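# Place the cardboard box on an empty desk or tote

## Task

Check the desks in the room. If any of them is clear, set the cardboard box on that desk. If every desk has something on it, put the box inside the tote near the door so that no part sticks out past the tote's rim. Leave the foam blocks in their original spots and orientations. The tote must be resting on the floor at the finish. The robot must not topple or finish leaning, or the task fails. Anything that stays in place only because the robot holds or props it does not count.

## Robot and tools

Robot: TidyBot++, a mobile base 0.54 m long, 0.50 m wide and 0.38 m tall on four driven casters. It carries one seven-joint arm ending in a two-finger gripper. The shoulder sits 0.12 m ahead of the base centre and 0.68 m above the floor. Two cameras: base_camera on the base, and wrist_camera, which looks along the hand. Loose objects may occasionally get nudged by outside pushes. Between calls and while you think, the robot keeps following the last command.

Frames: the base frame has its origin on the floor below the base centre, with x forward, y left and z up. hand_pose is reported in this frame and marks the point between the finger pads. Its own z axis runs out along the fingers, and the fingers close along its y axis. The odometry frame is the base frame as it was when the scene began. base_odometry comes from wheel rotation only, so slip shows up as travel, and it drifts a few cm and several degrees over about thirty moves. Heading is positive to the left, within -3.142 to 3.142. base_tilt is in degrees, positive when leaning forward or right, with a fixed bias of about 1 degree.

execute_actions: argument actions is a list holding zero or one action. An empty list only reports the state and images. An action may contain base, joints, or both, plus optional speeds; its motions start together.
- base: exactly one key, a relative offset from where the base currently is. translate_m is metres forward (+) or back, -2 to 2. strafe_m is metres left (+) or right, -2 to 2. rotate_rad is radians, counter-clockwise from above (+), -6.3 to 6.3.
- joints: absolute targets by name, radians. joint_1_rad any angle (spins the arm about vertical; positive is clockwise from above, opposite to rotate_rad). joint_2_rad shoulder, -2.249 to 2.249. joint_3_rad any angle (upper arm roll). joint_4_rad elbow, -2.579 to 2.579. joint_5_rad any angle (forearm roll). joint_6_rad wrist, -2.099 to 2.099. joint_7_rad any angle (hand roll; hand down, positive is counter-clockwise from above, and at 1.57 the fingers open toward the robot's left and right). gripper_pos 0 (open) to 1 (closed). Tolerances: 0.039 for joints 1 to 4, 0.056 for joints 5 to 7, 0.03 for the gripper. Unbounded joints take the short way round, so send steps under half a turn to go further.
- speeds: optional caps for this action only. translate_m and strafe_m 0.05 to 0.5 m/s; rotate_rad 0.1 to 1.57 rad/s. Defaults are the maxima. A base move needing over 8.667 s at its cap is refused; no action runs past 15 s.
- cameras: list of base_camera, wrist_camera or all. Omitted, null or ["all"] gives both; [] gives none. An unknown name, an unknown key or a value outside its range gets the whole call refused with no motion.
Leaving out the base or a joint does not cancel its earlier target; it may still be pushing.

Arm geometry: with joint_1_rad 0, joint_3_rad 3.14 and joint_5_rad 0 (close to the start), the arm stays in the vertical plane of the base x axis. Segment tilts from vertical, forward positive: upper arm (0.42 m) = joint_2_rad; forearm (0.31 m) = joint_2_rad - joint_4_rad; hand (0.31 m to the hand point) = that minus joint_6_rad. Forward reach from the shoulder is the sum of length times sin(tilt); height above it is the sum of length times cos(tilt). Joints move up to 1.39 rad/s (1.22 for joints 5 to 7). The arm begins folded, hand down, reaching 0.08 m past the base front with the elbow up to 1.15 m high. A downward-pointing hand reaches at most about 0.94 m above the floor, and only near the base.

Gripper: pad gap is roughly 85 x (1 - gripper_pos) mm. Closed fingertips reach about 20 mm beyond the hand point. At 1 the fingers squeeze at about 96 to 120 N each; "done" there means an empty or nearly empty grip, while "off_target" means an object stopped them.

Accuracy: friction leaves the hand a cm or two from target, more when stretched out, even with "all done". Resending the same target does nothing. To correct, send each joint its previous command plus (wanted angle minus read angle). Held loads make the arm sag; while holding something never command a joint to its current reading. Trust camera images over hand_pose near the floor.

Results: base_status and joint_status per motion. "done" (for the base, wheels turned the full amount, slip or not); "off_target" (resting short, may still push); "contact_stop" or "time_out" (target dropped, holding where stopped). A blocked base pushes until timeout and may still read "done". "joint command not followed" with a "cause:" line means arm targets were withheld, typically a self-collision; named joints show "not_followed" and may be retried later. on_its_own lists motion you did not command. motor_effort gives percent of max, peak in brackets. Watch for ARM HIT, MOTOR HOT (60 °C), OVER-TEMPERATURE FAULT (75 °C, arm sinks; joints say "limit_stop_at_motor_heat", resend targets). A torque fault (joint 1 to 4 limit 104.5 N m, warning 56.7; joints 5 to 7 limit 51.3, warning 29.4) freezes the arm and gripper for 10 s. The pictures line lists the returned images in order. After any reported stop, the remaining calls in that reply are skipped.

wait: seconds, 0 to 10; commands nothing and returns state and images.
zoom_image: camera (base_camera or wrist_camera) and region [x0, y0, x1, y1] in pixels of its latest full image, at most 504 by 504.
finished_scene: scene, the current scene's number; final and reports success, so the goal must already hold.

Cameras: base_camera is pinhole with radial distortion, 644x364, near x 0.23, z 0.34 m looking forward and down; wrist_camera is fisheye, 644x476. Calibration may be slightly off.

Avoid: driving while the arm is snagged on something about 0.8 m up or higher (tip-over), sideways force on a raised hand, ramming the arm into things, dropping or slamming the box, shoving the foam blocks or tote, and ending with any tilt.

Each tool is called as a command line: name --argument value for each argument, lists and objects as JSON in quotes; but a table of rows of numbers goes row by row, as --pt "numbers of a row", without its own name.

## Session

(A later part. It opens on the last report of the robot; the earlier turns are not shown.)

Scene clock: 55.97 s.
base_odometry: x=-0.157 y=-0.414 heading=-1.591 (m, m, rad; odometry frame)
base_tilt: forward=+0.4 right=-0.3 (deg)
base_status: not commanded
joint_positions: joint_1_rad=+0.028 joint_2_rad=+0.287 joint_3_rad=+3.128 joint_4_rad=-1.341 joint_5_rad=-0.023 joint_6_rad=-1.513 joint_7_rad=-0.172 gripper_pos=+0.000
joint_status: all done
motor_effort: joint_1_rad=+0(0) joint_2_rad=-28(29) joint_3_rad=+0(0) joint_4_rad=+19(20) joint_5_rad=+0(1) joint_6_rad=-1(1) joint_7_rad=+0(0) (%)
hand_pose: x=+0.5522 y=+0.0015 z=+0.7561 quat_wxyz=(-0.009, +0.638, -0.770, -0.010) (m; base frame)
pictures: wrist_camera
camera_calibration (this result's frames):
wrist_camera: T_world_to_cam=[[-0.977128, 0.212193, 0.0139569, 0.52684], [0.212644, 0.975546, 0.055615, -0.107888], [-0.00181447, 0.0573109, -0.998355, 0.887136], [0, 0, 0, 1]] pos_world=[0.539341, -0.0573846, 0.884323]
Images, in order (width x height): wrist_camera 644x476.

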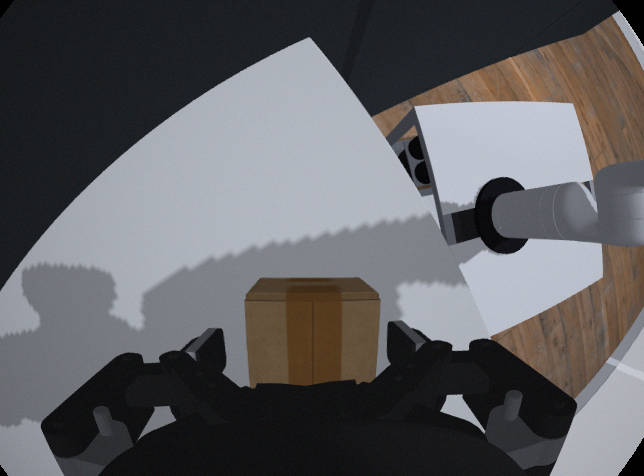

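execute_actions --actions '[{"joints":{"gripper_pos":1}}]' --cameras '[]'

execute_actions --actions '[{"joints":{"joint_2_rad":0.25,"joint_4_rad":-0.95,"joint_6_rad":-1.85}}]' --cameras '[]'

execute_actions --actions '[{"base":{"translate_m":-1.7},"joints":{"joint_2_rad":-0.36,"joint_4_rad":-2.2,"joint_6_rad":-0.3,"joint_7_rad":1.57,"joint_1_rad":0}}]'

Scene clock: 57.17 s.
base_odometry: x=-0.157 y=-0.414 heading=-1.591 (m, m, rad; odometry frame)
base_tilt: forward=+0.4 right=-0.4 (deg)
base_status: not commanded
joint_positions: joint_1_rad=+0.028 joint_2_rad=+0.285 joint_3_rad=+3.128 joint_4_rad=-1.341 joint_5_rad=-0.023 joint_6_rad=-1.512 joint_7_rad=-0.172 gripper_pos=+0.353
joint_status: gripper_pos off_target (ended at +0.353, target +1.000)
motor_effort: joint_1_rad=+0(0) joint_2_rad=-27(30) joint_3_rad=+0(1) joint_4_rad=+18(20) joint_5_rad=+0(0) joint_6_rad=-1(1) joint_7_rad=+0(0) (%)
hand_pose: x=+0.5520 y=+0.0016 z=+0.7569 quat_wxyz=(-0.010, +0.638, -0.770, -0.009) (m; base frame)
pictures: none
No camera images: the call's "cameras" was empty. Leave "cameras" out to get every camera's image.

Scene clock: 58.73 s.
base_odometry: x=-0.157 y=-0.414 heading=-1.591 (m, m, rad; odometry frame)
base_tilt: forward=+0.4 right=-0.3 (deg)
base_status: not commanded
joint_positions: joint_1_rad=+0.028 joint_2_rad=+0.268 joint_3_rad=+3.128 joint_4_rad=-0.973 joint_5_rad=-0.023 joint_6_rad=-1.818 joint_7_rad=-0.172 gripper_pos=+0.353
joint_status: all done
motor_effort: joint_1_rad=+0(0) joint_2_rad=-28(31) joint_3_rad=+0(0) joint_4_rad=+19(22) joint_5_rad=+0(1) joint_6_rad=+0(2) joint_7_rad=+0(0) (%)
hand_pose: x=+0.5534 y=+0.0009 z=+0.8794 quat_wxyz=(-0.040, +0.640, -0.767, +0.017) (m; base frame)
pictures: none
No camera images: the call's "cameras" was empty. Leave "cameras" out to get every camera's image.

Scene clock: 63.67 s.
base_odometry: x=-0.123 y=+1.286 heading=-1.591 (m, m, rad; odometry frame)
base_tilt: forward=+0.4 right=-0.4 (deg)
base_status: done
joint_positions: joint_1_rad=+0.027 joint_2_rad=-0.345 joint_3_rad=+3.127 joint_4_rad=-2.187 joint_5_rad=-0.023 joint_6_rad=-0.338 joint_7_rad=+1.541 gripper_pos=+0.354
joint_status: all done
motor_effort: joint_1_rad=+0(5) joint_2_rad=-9(32) joint_3_rad=+0(3) joint_4_rad=+25(25) joint_5_rad=+1(2) joint_6_rad=+8(8) joint_7_rad=+0(0) (%)
hand_pose: x=+0.5347 y=-0.0015 z=+0.8152 quat_wxyz=(-0.010, +0.886, -0.026, +0.462) (m; base frame)
pictures: base_camera, wrist_camera
camera_calibration (this result's frames):
wrist_camera: T_world_to_cam=[[-0.0592816, -0.996611, -0.0570297, 0.0748549], [-0.594241, 0.0811368, -0.800184, 1.0233], [0.802099, -0.0135468, -0.597037, 0.189153], [0, 0, 0, 1]] pos_world=[0.460805, -0.00586372, 0.936028]
Images, in order (width x height): base_camera 644x364, wrist_camera 644x476.

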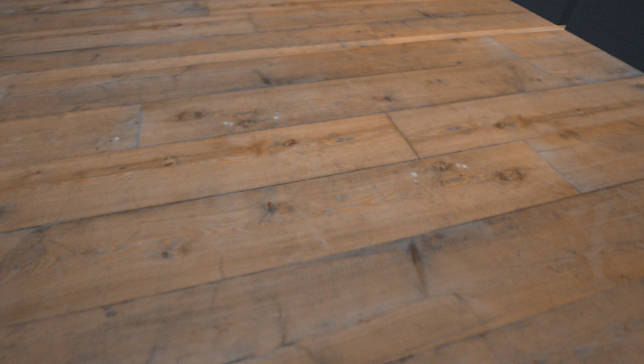

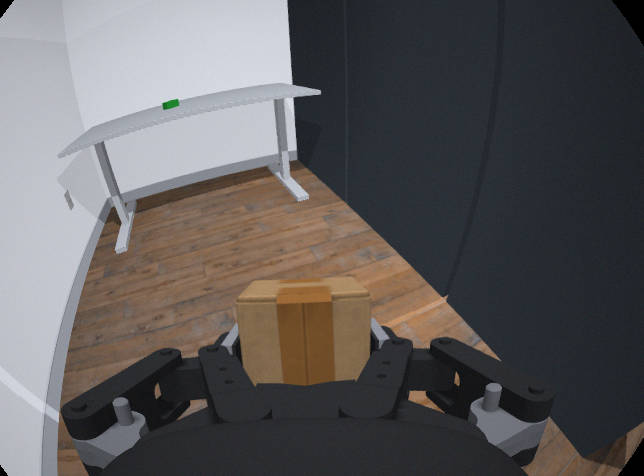

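execute_actions --actions '[{"base":{"rotate_rad":-1.39}}]' --cameras '[]'

execute_actions --actions '[{"base":{"strafe_m":-0.2}}]' --cameras '["base_camera"]'

execute_actions --actions '[{"base":{"translate_m":1.8},"joints":{"joint_2_rad":0.0,"joint_4_rad":-0.7,"joint_6_rad":-1.0}}]'

Scene clock: 66.00 s.
base_odometry: x=-0.123 y=+1.286 heading=-2.981 (m, m, rad; odometry frame)
base_tilt: forward=+0.4 right=-0.3 (deg)
base_status: done
joint_positions: joint_1_rad=+0.022 joint_2_rad=-0.345 joint_3_rad=+3.128 joint_4_rad=-2.187 joint_5_rad=-0.023 joint_6_rad=-0.337 joint_7_rad=+1.541 gripper_pos=+0.354
joint_status: not commanded
motor_effort: joint_1_rad=+0(1) joint_2_rad=-8(10) joint_3_rad=+0(2) joint_4_rad=+24(25) joint_5_rad=+1(0) joint_6_rad=+8(8) joint_7_rad=+0(0) (%)
hand_pose: x=+0.5350 y=+0.0008 z=+0.8157 quat_wxyz=(-0.011, +0.886, -0.023, +0.463) (m; base frame)
pictures: none
No camera images: the call's "cameras" was empty. Leave "cameras" out to get every camera's image.

Scene clock: 67.63 s.
base_odometry: x=-0.155 y=+1.484 heading=-2.981 (m, m, rad; odometry frame)
base_tilt: forward=+0.3 right=-0.4 (deg)
base_status: done
joint_positions: joint_1_rad=+0.021 joint_2_rad=-0.345 joint_3_rad=+3.128 joint_4_rad=-2.187 joint_5_rad=-0.023 joint_6_rad=-0.337 joint_7_rad=+1.541 gripper_pos=+0.354
joint_status: not commanded
motor_effort: joint_1_rad=+1(1) joint_2_rad=-8(9) joint_3_rad=+0(3) joint_4_rad=+25(25) joint_5_rad=+1(0) joint_6_rad=+8(7) joint_7_rad=+0(1) (%)
hand_pose: x=+0.5350 y=+0.0008 z=+0.8157 quat_wxyz=(-0.011, +0.886, -0.023, +0.463) (m; base frame)
pictures: base_camera
Images, in order (width x height): base_camera 644x364.

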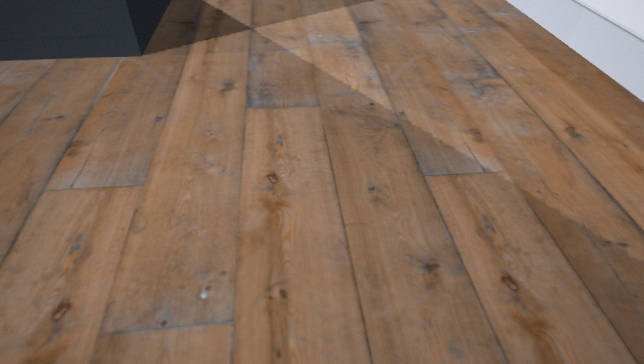

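Scene clock: 72.60 s.
base_odometry: x=-1.932 y=+1.197 heading=-2.982 (m, m, rad; odometry frame)
base_tilt: forward=+0.4 right=-0.3 (deg)
base_status: done
joint_positions: joint_1_rad=+0.021 joint_2_rad=+0.003 joint_3_rad=+3.128 joint_4_rad=-0.726 joint_5_rad=-0.023 joint_6_rad=-0.974 joint_7_rad=+1.541 gripper_pos=+0.354
joint_status: all done
motor_effort: joint_1_rad=+0(1) joint_2_rad=-18(21) joint_3_rad=+0(1) joint_4_rad=+20(27) joint_5_rad=+1(0) joint_6_rad=+10(11) joint_7_rad=+0(0) (%)
hand_pose: x=+0.6382 y=+0.0032 z=+1.2960 quat_wxyz=(-0.018, +0.752, -0.013, +0.659) (m; base frame)
pictures: base_camera, wrist_camera
camera_calibration (this result's frames):
wrist_camera: T_world_to_cam=[[-0.00728107, -0.997608, -0.0687467, 0.0950642], [-0.161729, 0.0690182, -0.984419, 1.43186], [0.986808, 0.00395068, -0.161844, -0.288685], [0, 0, 0, 1]] pos_world=[0.517142, -0.00284722, 1.36936]
Images, in order (width x height): base_camera 644x364, wrist_camera 644x476.

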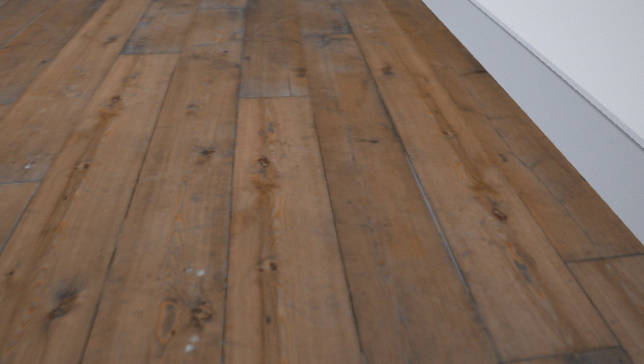

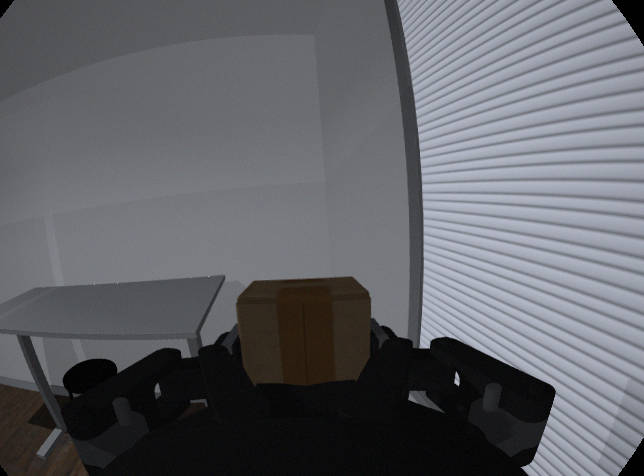

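Strafe left to face the desk.

execute_actions --actions '[{"base":{"strafe_m":0.7}}]'

execute_actions --actions '[{"base":{"translate_m":0.4}}]'

Scene clock: 75.43 s.
base_odometry: x=-1.821 y=+0.506 heading=-2.982 (m, m, rad; odometry frame)
base_tilt: forward=+0.3 right=-0.4 (deg)
base_status: done
joint_positions: joint_1_rad=+0.018 joint_2_rad=+0.003 joint_3_rad=+3.127 joint_4_rad=-0.726 joint_5_rad=-0.023 joint_6_rad=-0.975 joint_7_rad=+1.541 gripper_pos=+0.354
joint_status: not commanded
motor_effort: joint_1_rad=+0(2) joint_2_rad=-18(19) joint_3_rad=+0(2) joint_4_rad=+20(21) joint_5_rad=+0(0) joint_6_rad=+9(9) joint_7_rad=+0(0) (%)
hand_pose: x=+0.6381 y=+0.0057 z=+1.2959 quat_wxyz=(-0.020, +0.752, -0.011, +0.658) (m; base frame)
pictures: base_camera, wrist_camera
camera_calibration (this result's frames):
wrist_camera: T_world_to_cam=[[-0.00254774, -0.997631, -0.0687455, 0.0945004], [-0.162271, 0.0682471, -0.984383, 1.43193], [0.986743, 0.00864743, -0.16206, -0.288349], [0, 0, 0, 1]] pos_world=[0.517128, -0.000955277, 1.36934]
Images, in order (width x height): base_camera 644x364, wrist_camera 644x476.

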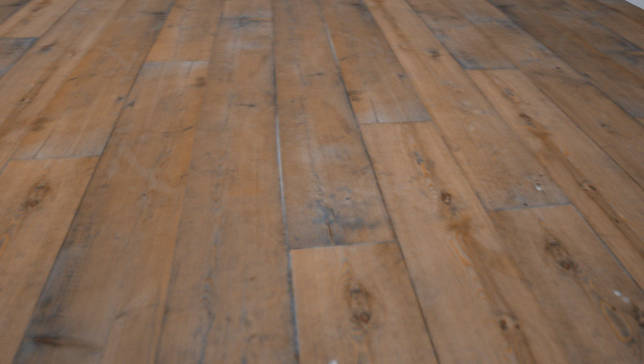

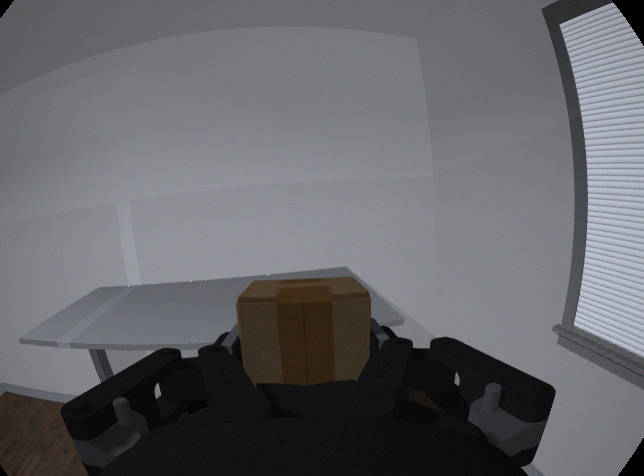

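Scene clock: 77.60 s.
base_odometry: x=-2.216 y=+0.442 heading=-2.982 (m, m, rad; odometry frame)
base_tilt: forward=+0.4 right=-0.4 (deg)
base_status: done
joint_positions: joint_1_rad=+0.018 joint_2_rad=+0.013 joint_3_rad=+3.127 joint_4_rad=-0.724 joint_5_rad=-0.023 joint_6_rad=-0.976 joint_7_rad=+1.541 gripper_pos=+0.354
joint_status: not commanded
motor_effort: joint_1_rad=+0(1) joint_2_rad=-18(23) joint_3_rad=+0(1) joint_4_rad=+20(22) joint_5_rad=+1(1) joint_6_rad=+9(10) joint_7_rad=-1(0) (%)
hand_pose: x=+0.6438 y=+0.0056 z=+1.2912 quat_wxyz=(-0.020, +0.755, -0.011, +0.655) (m; base frame)
pictures: base_camera, wrist_camera
camera_calibration (this result's frames):
wrist_camera: T_world_to_cam=[[-0.00318533, -0.997621, -0.0688691, 0.0946609], [-0.171733, 0.068392, -0.982767, 1.43225], [0.985138, 0.00869667, -0.171542, -0.281441], [0, 0, 0, 1]] pos_world=[0.523525, -0.00107138, 1.36581]
Images, in order (width x height): base_camera 644x364, wrist_camera 644x476.

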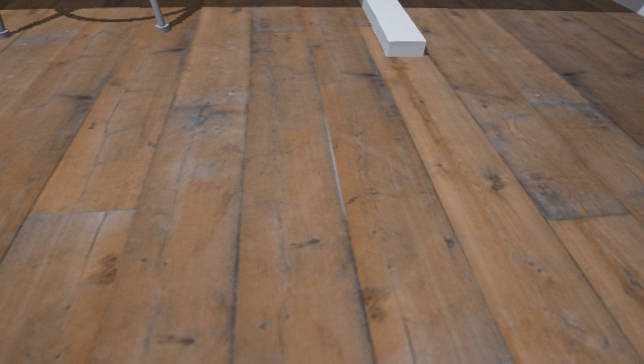

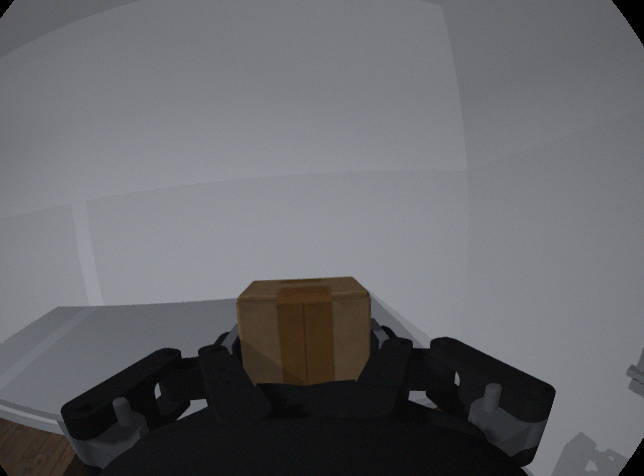

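execute_actions --actions '[{"base":{"strafe_m":0.25},"joints":{"joint_2_rad":0.35,"joint_4_rad":-0.95,"joint_6_rad":-0.35,"joint_1_rad":-0.5}}]'

Scene clock: 79.77 s.
base_odometry: x=-2.177 y=+0.195 heading=-2.982 (m, m, rad; odometry frame)
base_tilt: forward=+0.4 right=-0.4 (deg)
base_status: done
joint_positions: joint_1_rad=-0.497 joint_2_rad=+0.364 joint_3_rad=+3.121 joint_4_rad=-0.951 joint_5_rad=-0.023 joint_6_rad=-0.390 joint_7_rad=+1.541 gripper_pos=+0.354
joint_status: all done
motor_effort: joint_1_rad=+0(4) joint_2_rad=-38(45) joint_3_rad=+0(3) joint_4_rad=+26(29) joint_5_rad=+0(1) joint_6_rad=+10(11) joint_7_rad=+0(0) (%)
hand_pose: x=+0.7813 y=+0.3768 z=+1.1133 quat_wxyz=(-0.190, +0.732, +0.174, +0.630) (m; base frame)
pictures: base_camera, wrist_camera
camera_calibration (this result's frames):
wrist_camera: T_world_to_cam=[[0.482348, -0.87207, -0.0826748, 0.0419563], [-0.182727, -0.0078637, -0.983132, 1.29334], [0.85671, 0.489319, -0.163144, -0.540797], [0, 0, 0, 1]] pos_world=[0.679396, 0.311382, 1.18676]
Images, in order (width x height): base_camera 644x364, wrist_camera 644x476.

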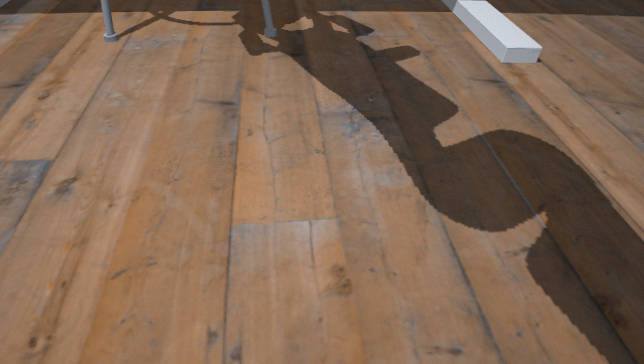

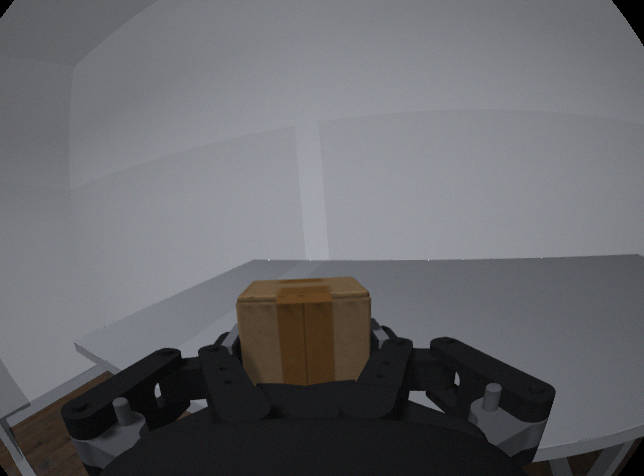

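execute_actions --actions '[{"base":{"translate_m":0.1},"joints":{"joint_2_rad":0.42,"joint_4_rad":-1.1,"joint_6_rad":-0.1,"joint_1_rad":0.0}}]'

Scene clock: 81.63 s.
base_odometry: x=-2.276 y=+0.179 heading=-2.981 (m, m, rad; odometry frame)
base_tilt: forward=+0.4 right=-0.3 (deg)
base_status: done
joint_positions: joint_1_rad=-0.012 joint_2_rad=+0.417 joint_3_rad=+3.126 joint_4_rad=-1.084 joint_5_rad=-0.023 joint_6_rad=-0.140 joint_7_rad=+1.541 gripper_pos=+0.354
joint_status: all done
motor_effort: joint_1_rad=+0(4) joint_2_rad=-40(44) joint_3_rad=+0(3) joint_4_rad=+26(28) joint_5_rad=+0(1) joint_6_rad=+9(9) joint_7_rad=+0(0) (%)
hand_pose: x=+0.9132 y=+0.0208 z=+1.0668 quat_wxyz=(-0.030, +0.731, -0.010, +0.681) (m; base frame)
pictures: base_camera, wrist_camera
camera_calibration (this result's frames):
wrist_camera: T_world_to_cam=[[0.0147544, -0.99641, -0.0833652, 0.0943836], [-0.101432, 0.0814527, -0.991502, 1.20179], [0.994733, 0.0230849, -0.0998659, -0.671004], [0, 0, 0, 1]] pos_world=[0.787977, 0.0116456, 1.13244]
Images, in order (width x height): base_camera 644x364, wrist_camera 644x476.

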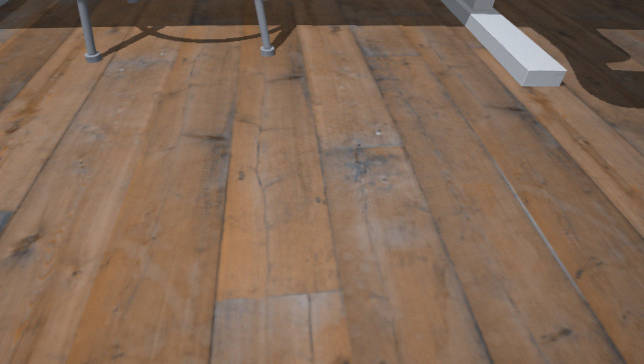

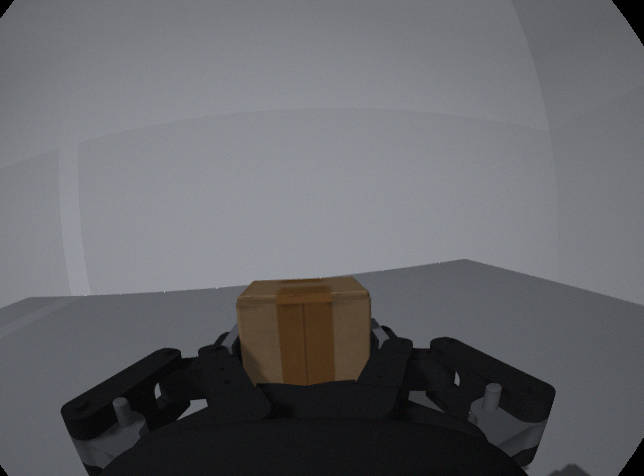

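execute_actions --actions '[{"base":{"translate_m":0.1},"joints":{"joint_2_rad":0.5,"joint_6_rad":-0.03,"joint_7_rad":1.64}}]' --cameras '["wrist_camera"]'

execute_actions --actions '[{"joints":{"joint_2_rad":0.55,"joint_6_rad":0.02}}]' --cameras '["wrist_camera"]'

Scene clock: 83.03 s.
base_odometry: x=-2.374 y=+0.163 heading=-2.981 (m, m, rad; odometry frame)
base_tilt: forward=+0.4 right=-0.4 (deg)
base_status: done
joint_positions: joint_1_rad=-0.012 joint_2_rad=+0.509 joint_3_rad=+3.126 joint_4_rad=-1.088 joint_5_rad=-0.023 joint_6_rad=-0.058 joint_7_rad=+1.611 gripper_pos=+0.354
joint_status: all done
motor_effort: joint_1_rad=+0(1) joint_2_rad=-44(47) joint_3_rad=-1(1) joint_4_rad=+27(28) joint_5_rad=+0(1) joint_6_rad=+9(9) joint_7_rad=+0(1) (%)
hand_pose: x=+0.9479 y=+0.0206 z=+1.0154 quat_wxyz=(-0.006, +0.736, +0.014, +0.677) (m; base frame)
pictures: wrist_camera
camera_calibration (this result's frames):
wrist_camera: T_world_to_cam=[[0.017084, -0.999732, -0.0156349, 0.0183914], [-0.113454, 0.0135979, -0.99345, 1.16908], [0.993396, 0.018746, -0.113192, -0.695766], [0, 0, 0, 1]] pos_world=[0.823494, 0.0155323, 1.08295]
Images, in order (width x height): wrist_camera 644x476.

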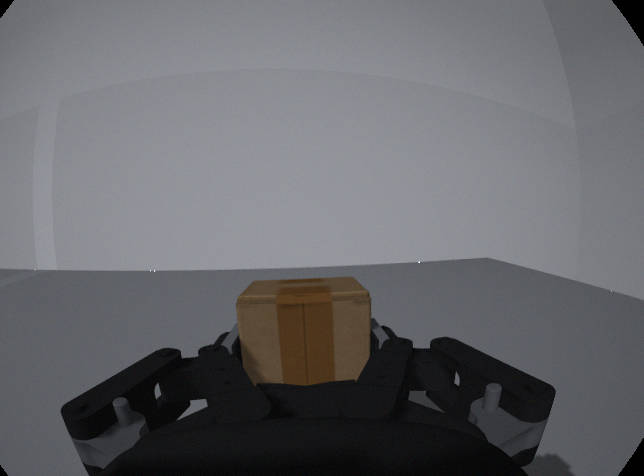

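Scene clock: 83.80 s.
base_odometry: x=-2.374 y=+0.163 heading=-2.981 (m, m, rad; odometry frame)
base_tilt: forward=+0.4 right=-0.3 (deg)
base_status: not commanded
joint_positions: joint_1_rad=-0.012 joint_2_rad=+0.529 joint_3_rad=+3.126 joint_4_rad=-1.088 joint_5_rad=-0.023 joint_6_rad=-0.008 joint_7_rad=+1.611 gripper_pos=+0.354
joint_status: all done
motor_effort: joint_1_rad=+0(0) joint_2_rad=-42(44) joint_3_rad=-1(1) joint_4_rad=+25(26) joint_5_rad=+1(0) joint_6_rad=+8(8) joint_7_rad=+1(0) (%)
hand_pose: x=+0.9558 y=+0.0202 z=+1.0136 quat_wxyz=(-0.006, +0.726, +0.013, +0.688) (m; base frame)
pictures: wrist_camera
camera_calibration (this result's frames):
wrist_camera: T_world_to_cam=[[0.0160399, -0.999741, -0.0161389, 0.0193799], [-0.0844053, 0.0147296, -0.996323, 1.14339], [0.996302, 0.0173432, -0.0841472, -0.736045], [0, 0, 0, 1]] pos_world=[0.829521, 0.0152985, 1.07756]
Images, in order (width x height): wrist_camera 644x476.

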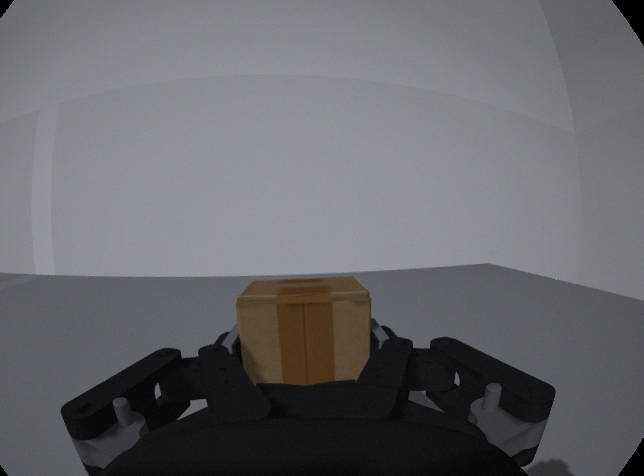

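execute_actions --actions '[{"joints":{"joint_2_rad":0.59}}]' --cameras '[]'

Scene clock: 84.53 s.
base_odometry: x=-2.374 y=+0.163 heading=-2.981 (m, m, rad; odometry frame)
base_tilt: forward=+0.4 right=-0.4 (deg)
base_status: not commanded
joint_positions: joint_1_rad=-0.012 joint_2_rad=+0.537 joint_3_rad=+3.126 joint_4_rad=-1.087 joint_5_rad=-0.023 joint_6_rad=+0.007 joint_7_rad=+1.611 gripper_pos=+0.354
joint_status: joint_2_rad off_target (ended at +0.537, target +0.590)
motor_effort: joint_1_rad=+1(0) joint_2_rad=-36(42) joint_3_rad=+0(1) joint_4_rad=+21(25) joint_5_rad=+1(1) joint_6_rad=+5(8) joint_7_rad=+0(0) (%)
hand_pose: x=+0.9586 y=+0.0201 z=+1.0127 quat_wxyz=(-0.006, +0.723, +0.013, +0.691) (m; base frame)
pictures: none
No camera images: the call's "cameras" was empty. Leave "cameras" out to get every camera's image.

Contact.

execute_actions --actions '[{"joints":{"joint_2_rad":0.55,"gripper_pos":0}}]' --cameras '[]'

execute_actions --actions '[{"base":{"translate_m":-0.3},"joints":{"joint_6_rad":-0.2}}]'

Scene clock: 85.73 s.
base_odometry: x=-2.374 y=+0.163 heading=-2.981 (m, m, rad; odometry frame)
base_tilt: forward=+0.3 right=-0.4 (deg)
base_status: not commanded
joint_positions: joint_1_rad=-0.012 joint_2_rad=+0.537 joint_3_rad=+3.126 joint_4_rad=-1.088 joint_5_rad=-0.023 joint_6_rad=+0.007 joint_7_rad=+1.611 gripper_pos=+0.000
joint_status: all done
motor_effort: joint_1_rad=+0(0) joint_2_rad=-43(43) joint_3_rad=-1(1) joint_4_rad=+25(26) joint_5_rad=+0(1) joint_6_rad=+8(9) joint_7_rad=+0(0) (%)
hand_pose: x=+0.9588 y=+0.0201 z=+1.0120 quat_wxyz=(-0.006, +0.723, +0.013, +0.690) (m; base frame)
pictures: none
No camera images: the call's "cameras" was empty. Leave "cameras" out to get every camera's image.

Scene clock: 87.77 s.
base_odometry: x=-2.078 y=+0.211 heading=-2.981 (m, m, rad; odometry frame)
base_tilt: forward=+0.4 right=-0.4 (deg)
base_status: done
joint_positions: joint_1_rad=-0.011 joint_2_rad=+0.536 joint_3_rad=+3.126 joint_4_rad=-1.085 joint_5_rad=-0.023 joint_6_rad=-0.167 joint_7_rad=+1.611 gripper_pos=+0.000
joint_status: all done
motor_effort: joint_1_rad=+0(5) joint_2_rad=-43(46) joint_3_rad=-1(3) joint_4_rad=+25(26) joint_5_rad=+0(0) joint_6_rad=+8(9) joint_7_rad=+0(1) (%)
hand_pose: x=+0.9515 y=+0.0209 z=+0.9606 quat_wxyz=(-0.007, +0.779, +0.015, +0.626) (m; base frame)
pictures: base_camera, wrist_camera
camera_calibration (this result's frames):
wrist_camera: T_world_to_cam=[[0.0175716, -0.999729, -0.015299, 0.0169829], [-0.244757, 0.0105349, -0.969527, 1.21713], [0.969425, 0.0207807, -0.244506, -0.556659], [0, 0, 0, 1]] pos_world=[0.837243, 0.0157237, 1.04419]
Images, in order (width x height): base_camera 644x364, wrist_camera 644x476.

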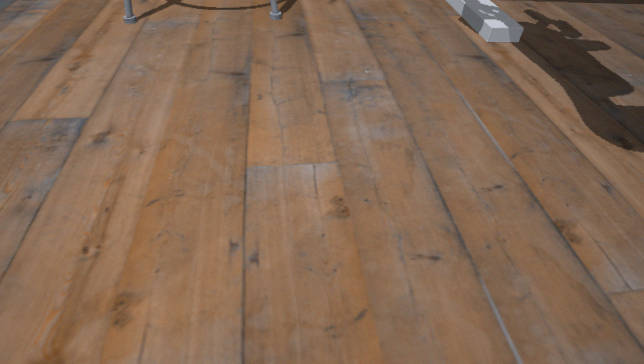

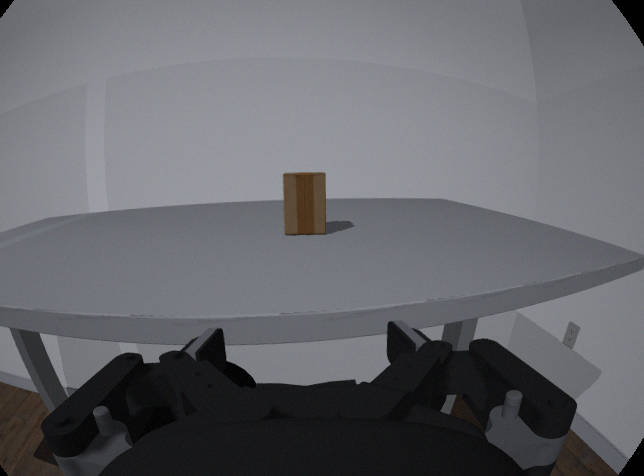

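Wrong sign on that wrist move, but the box stands fine.

finished_scene --scene 1

The scene is finished: the task was done.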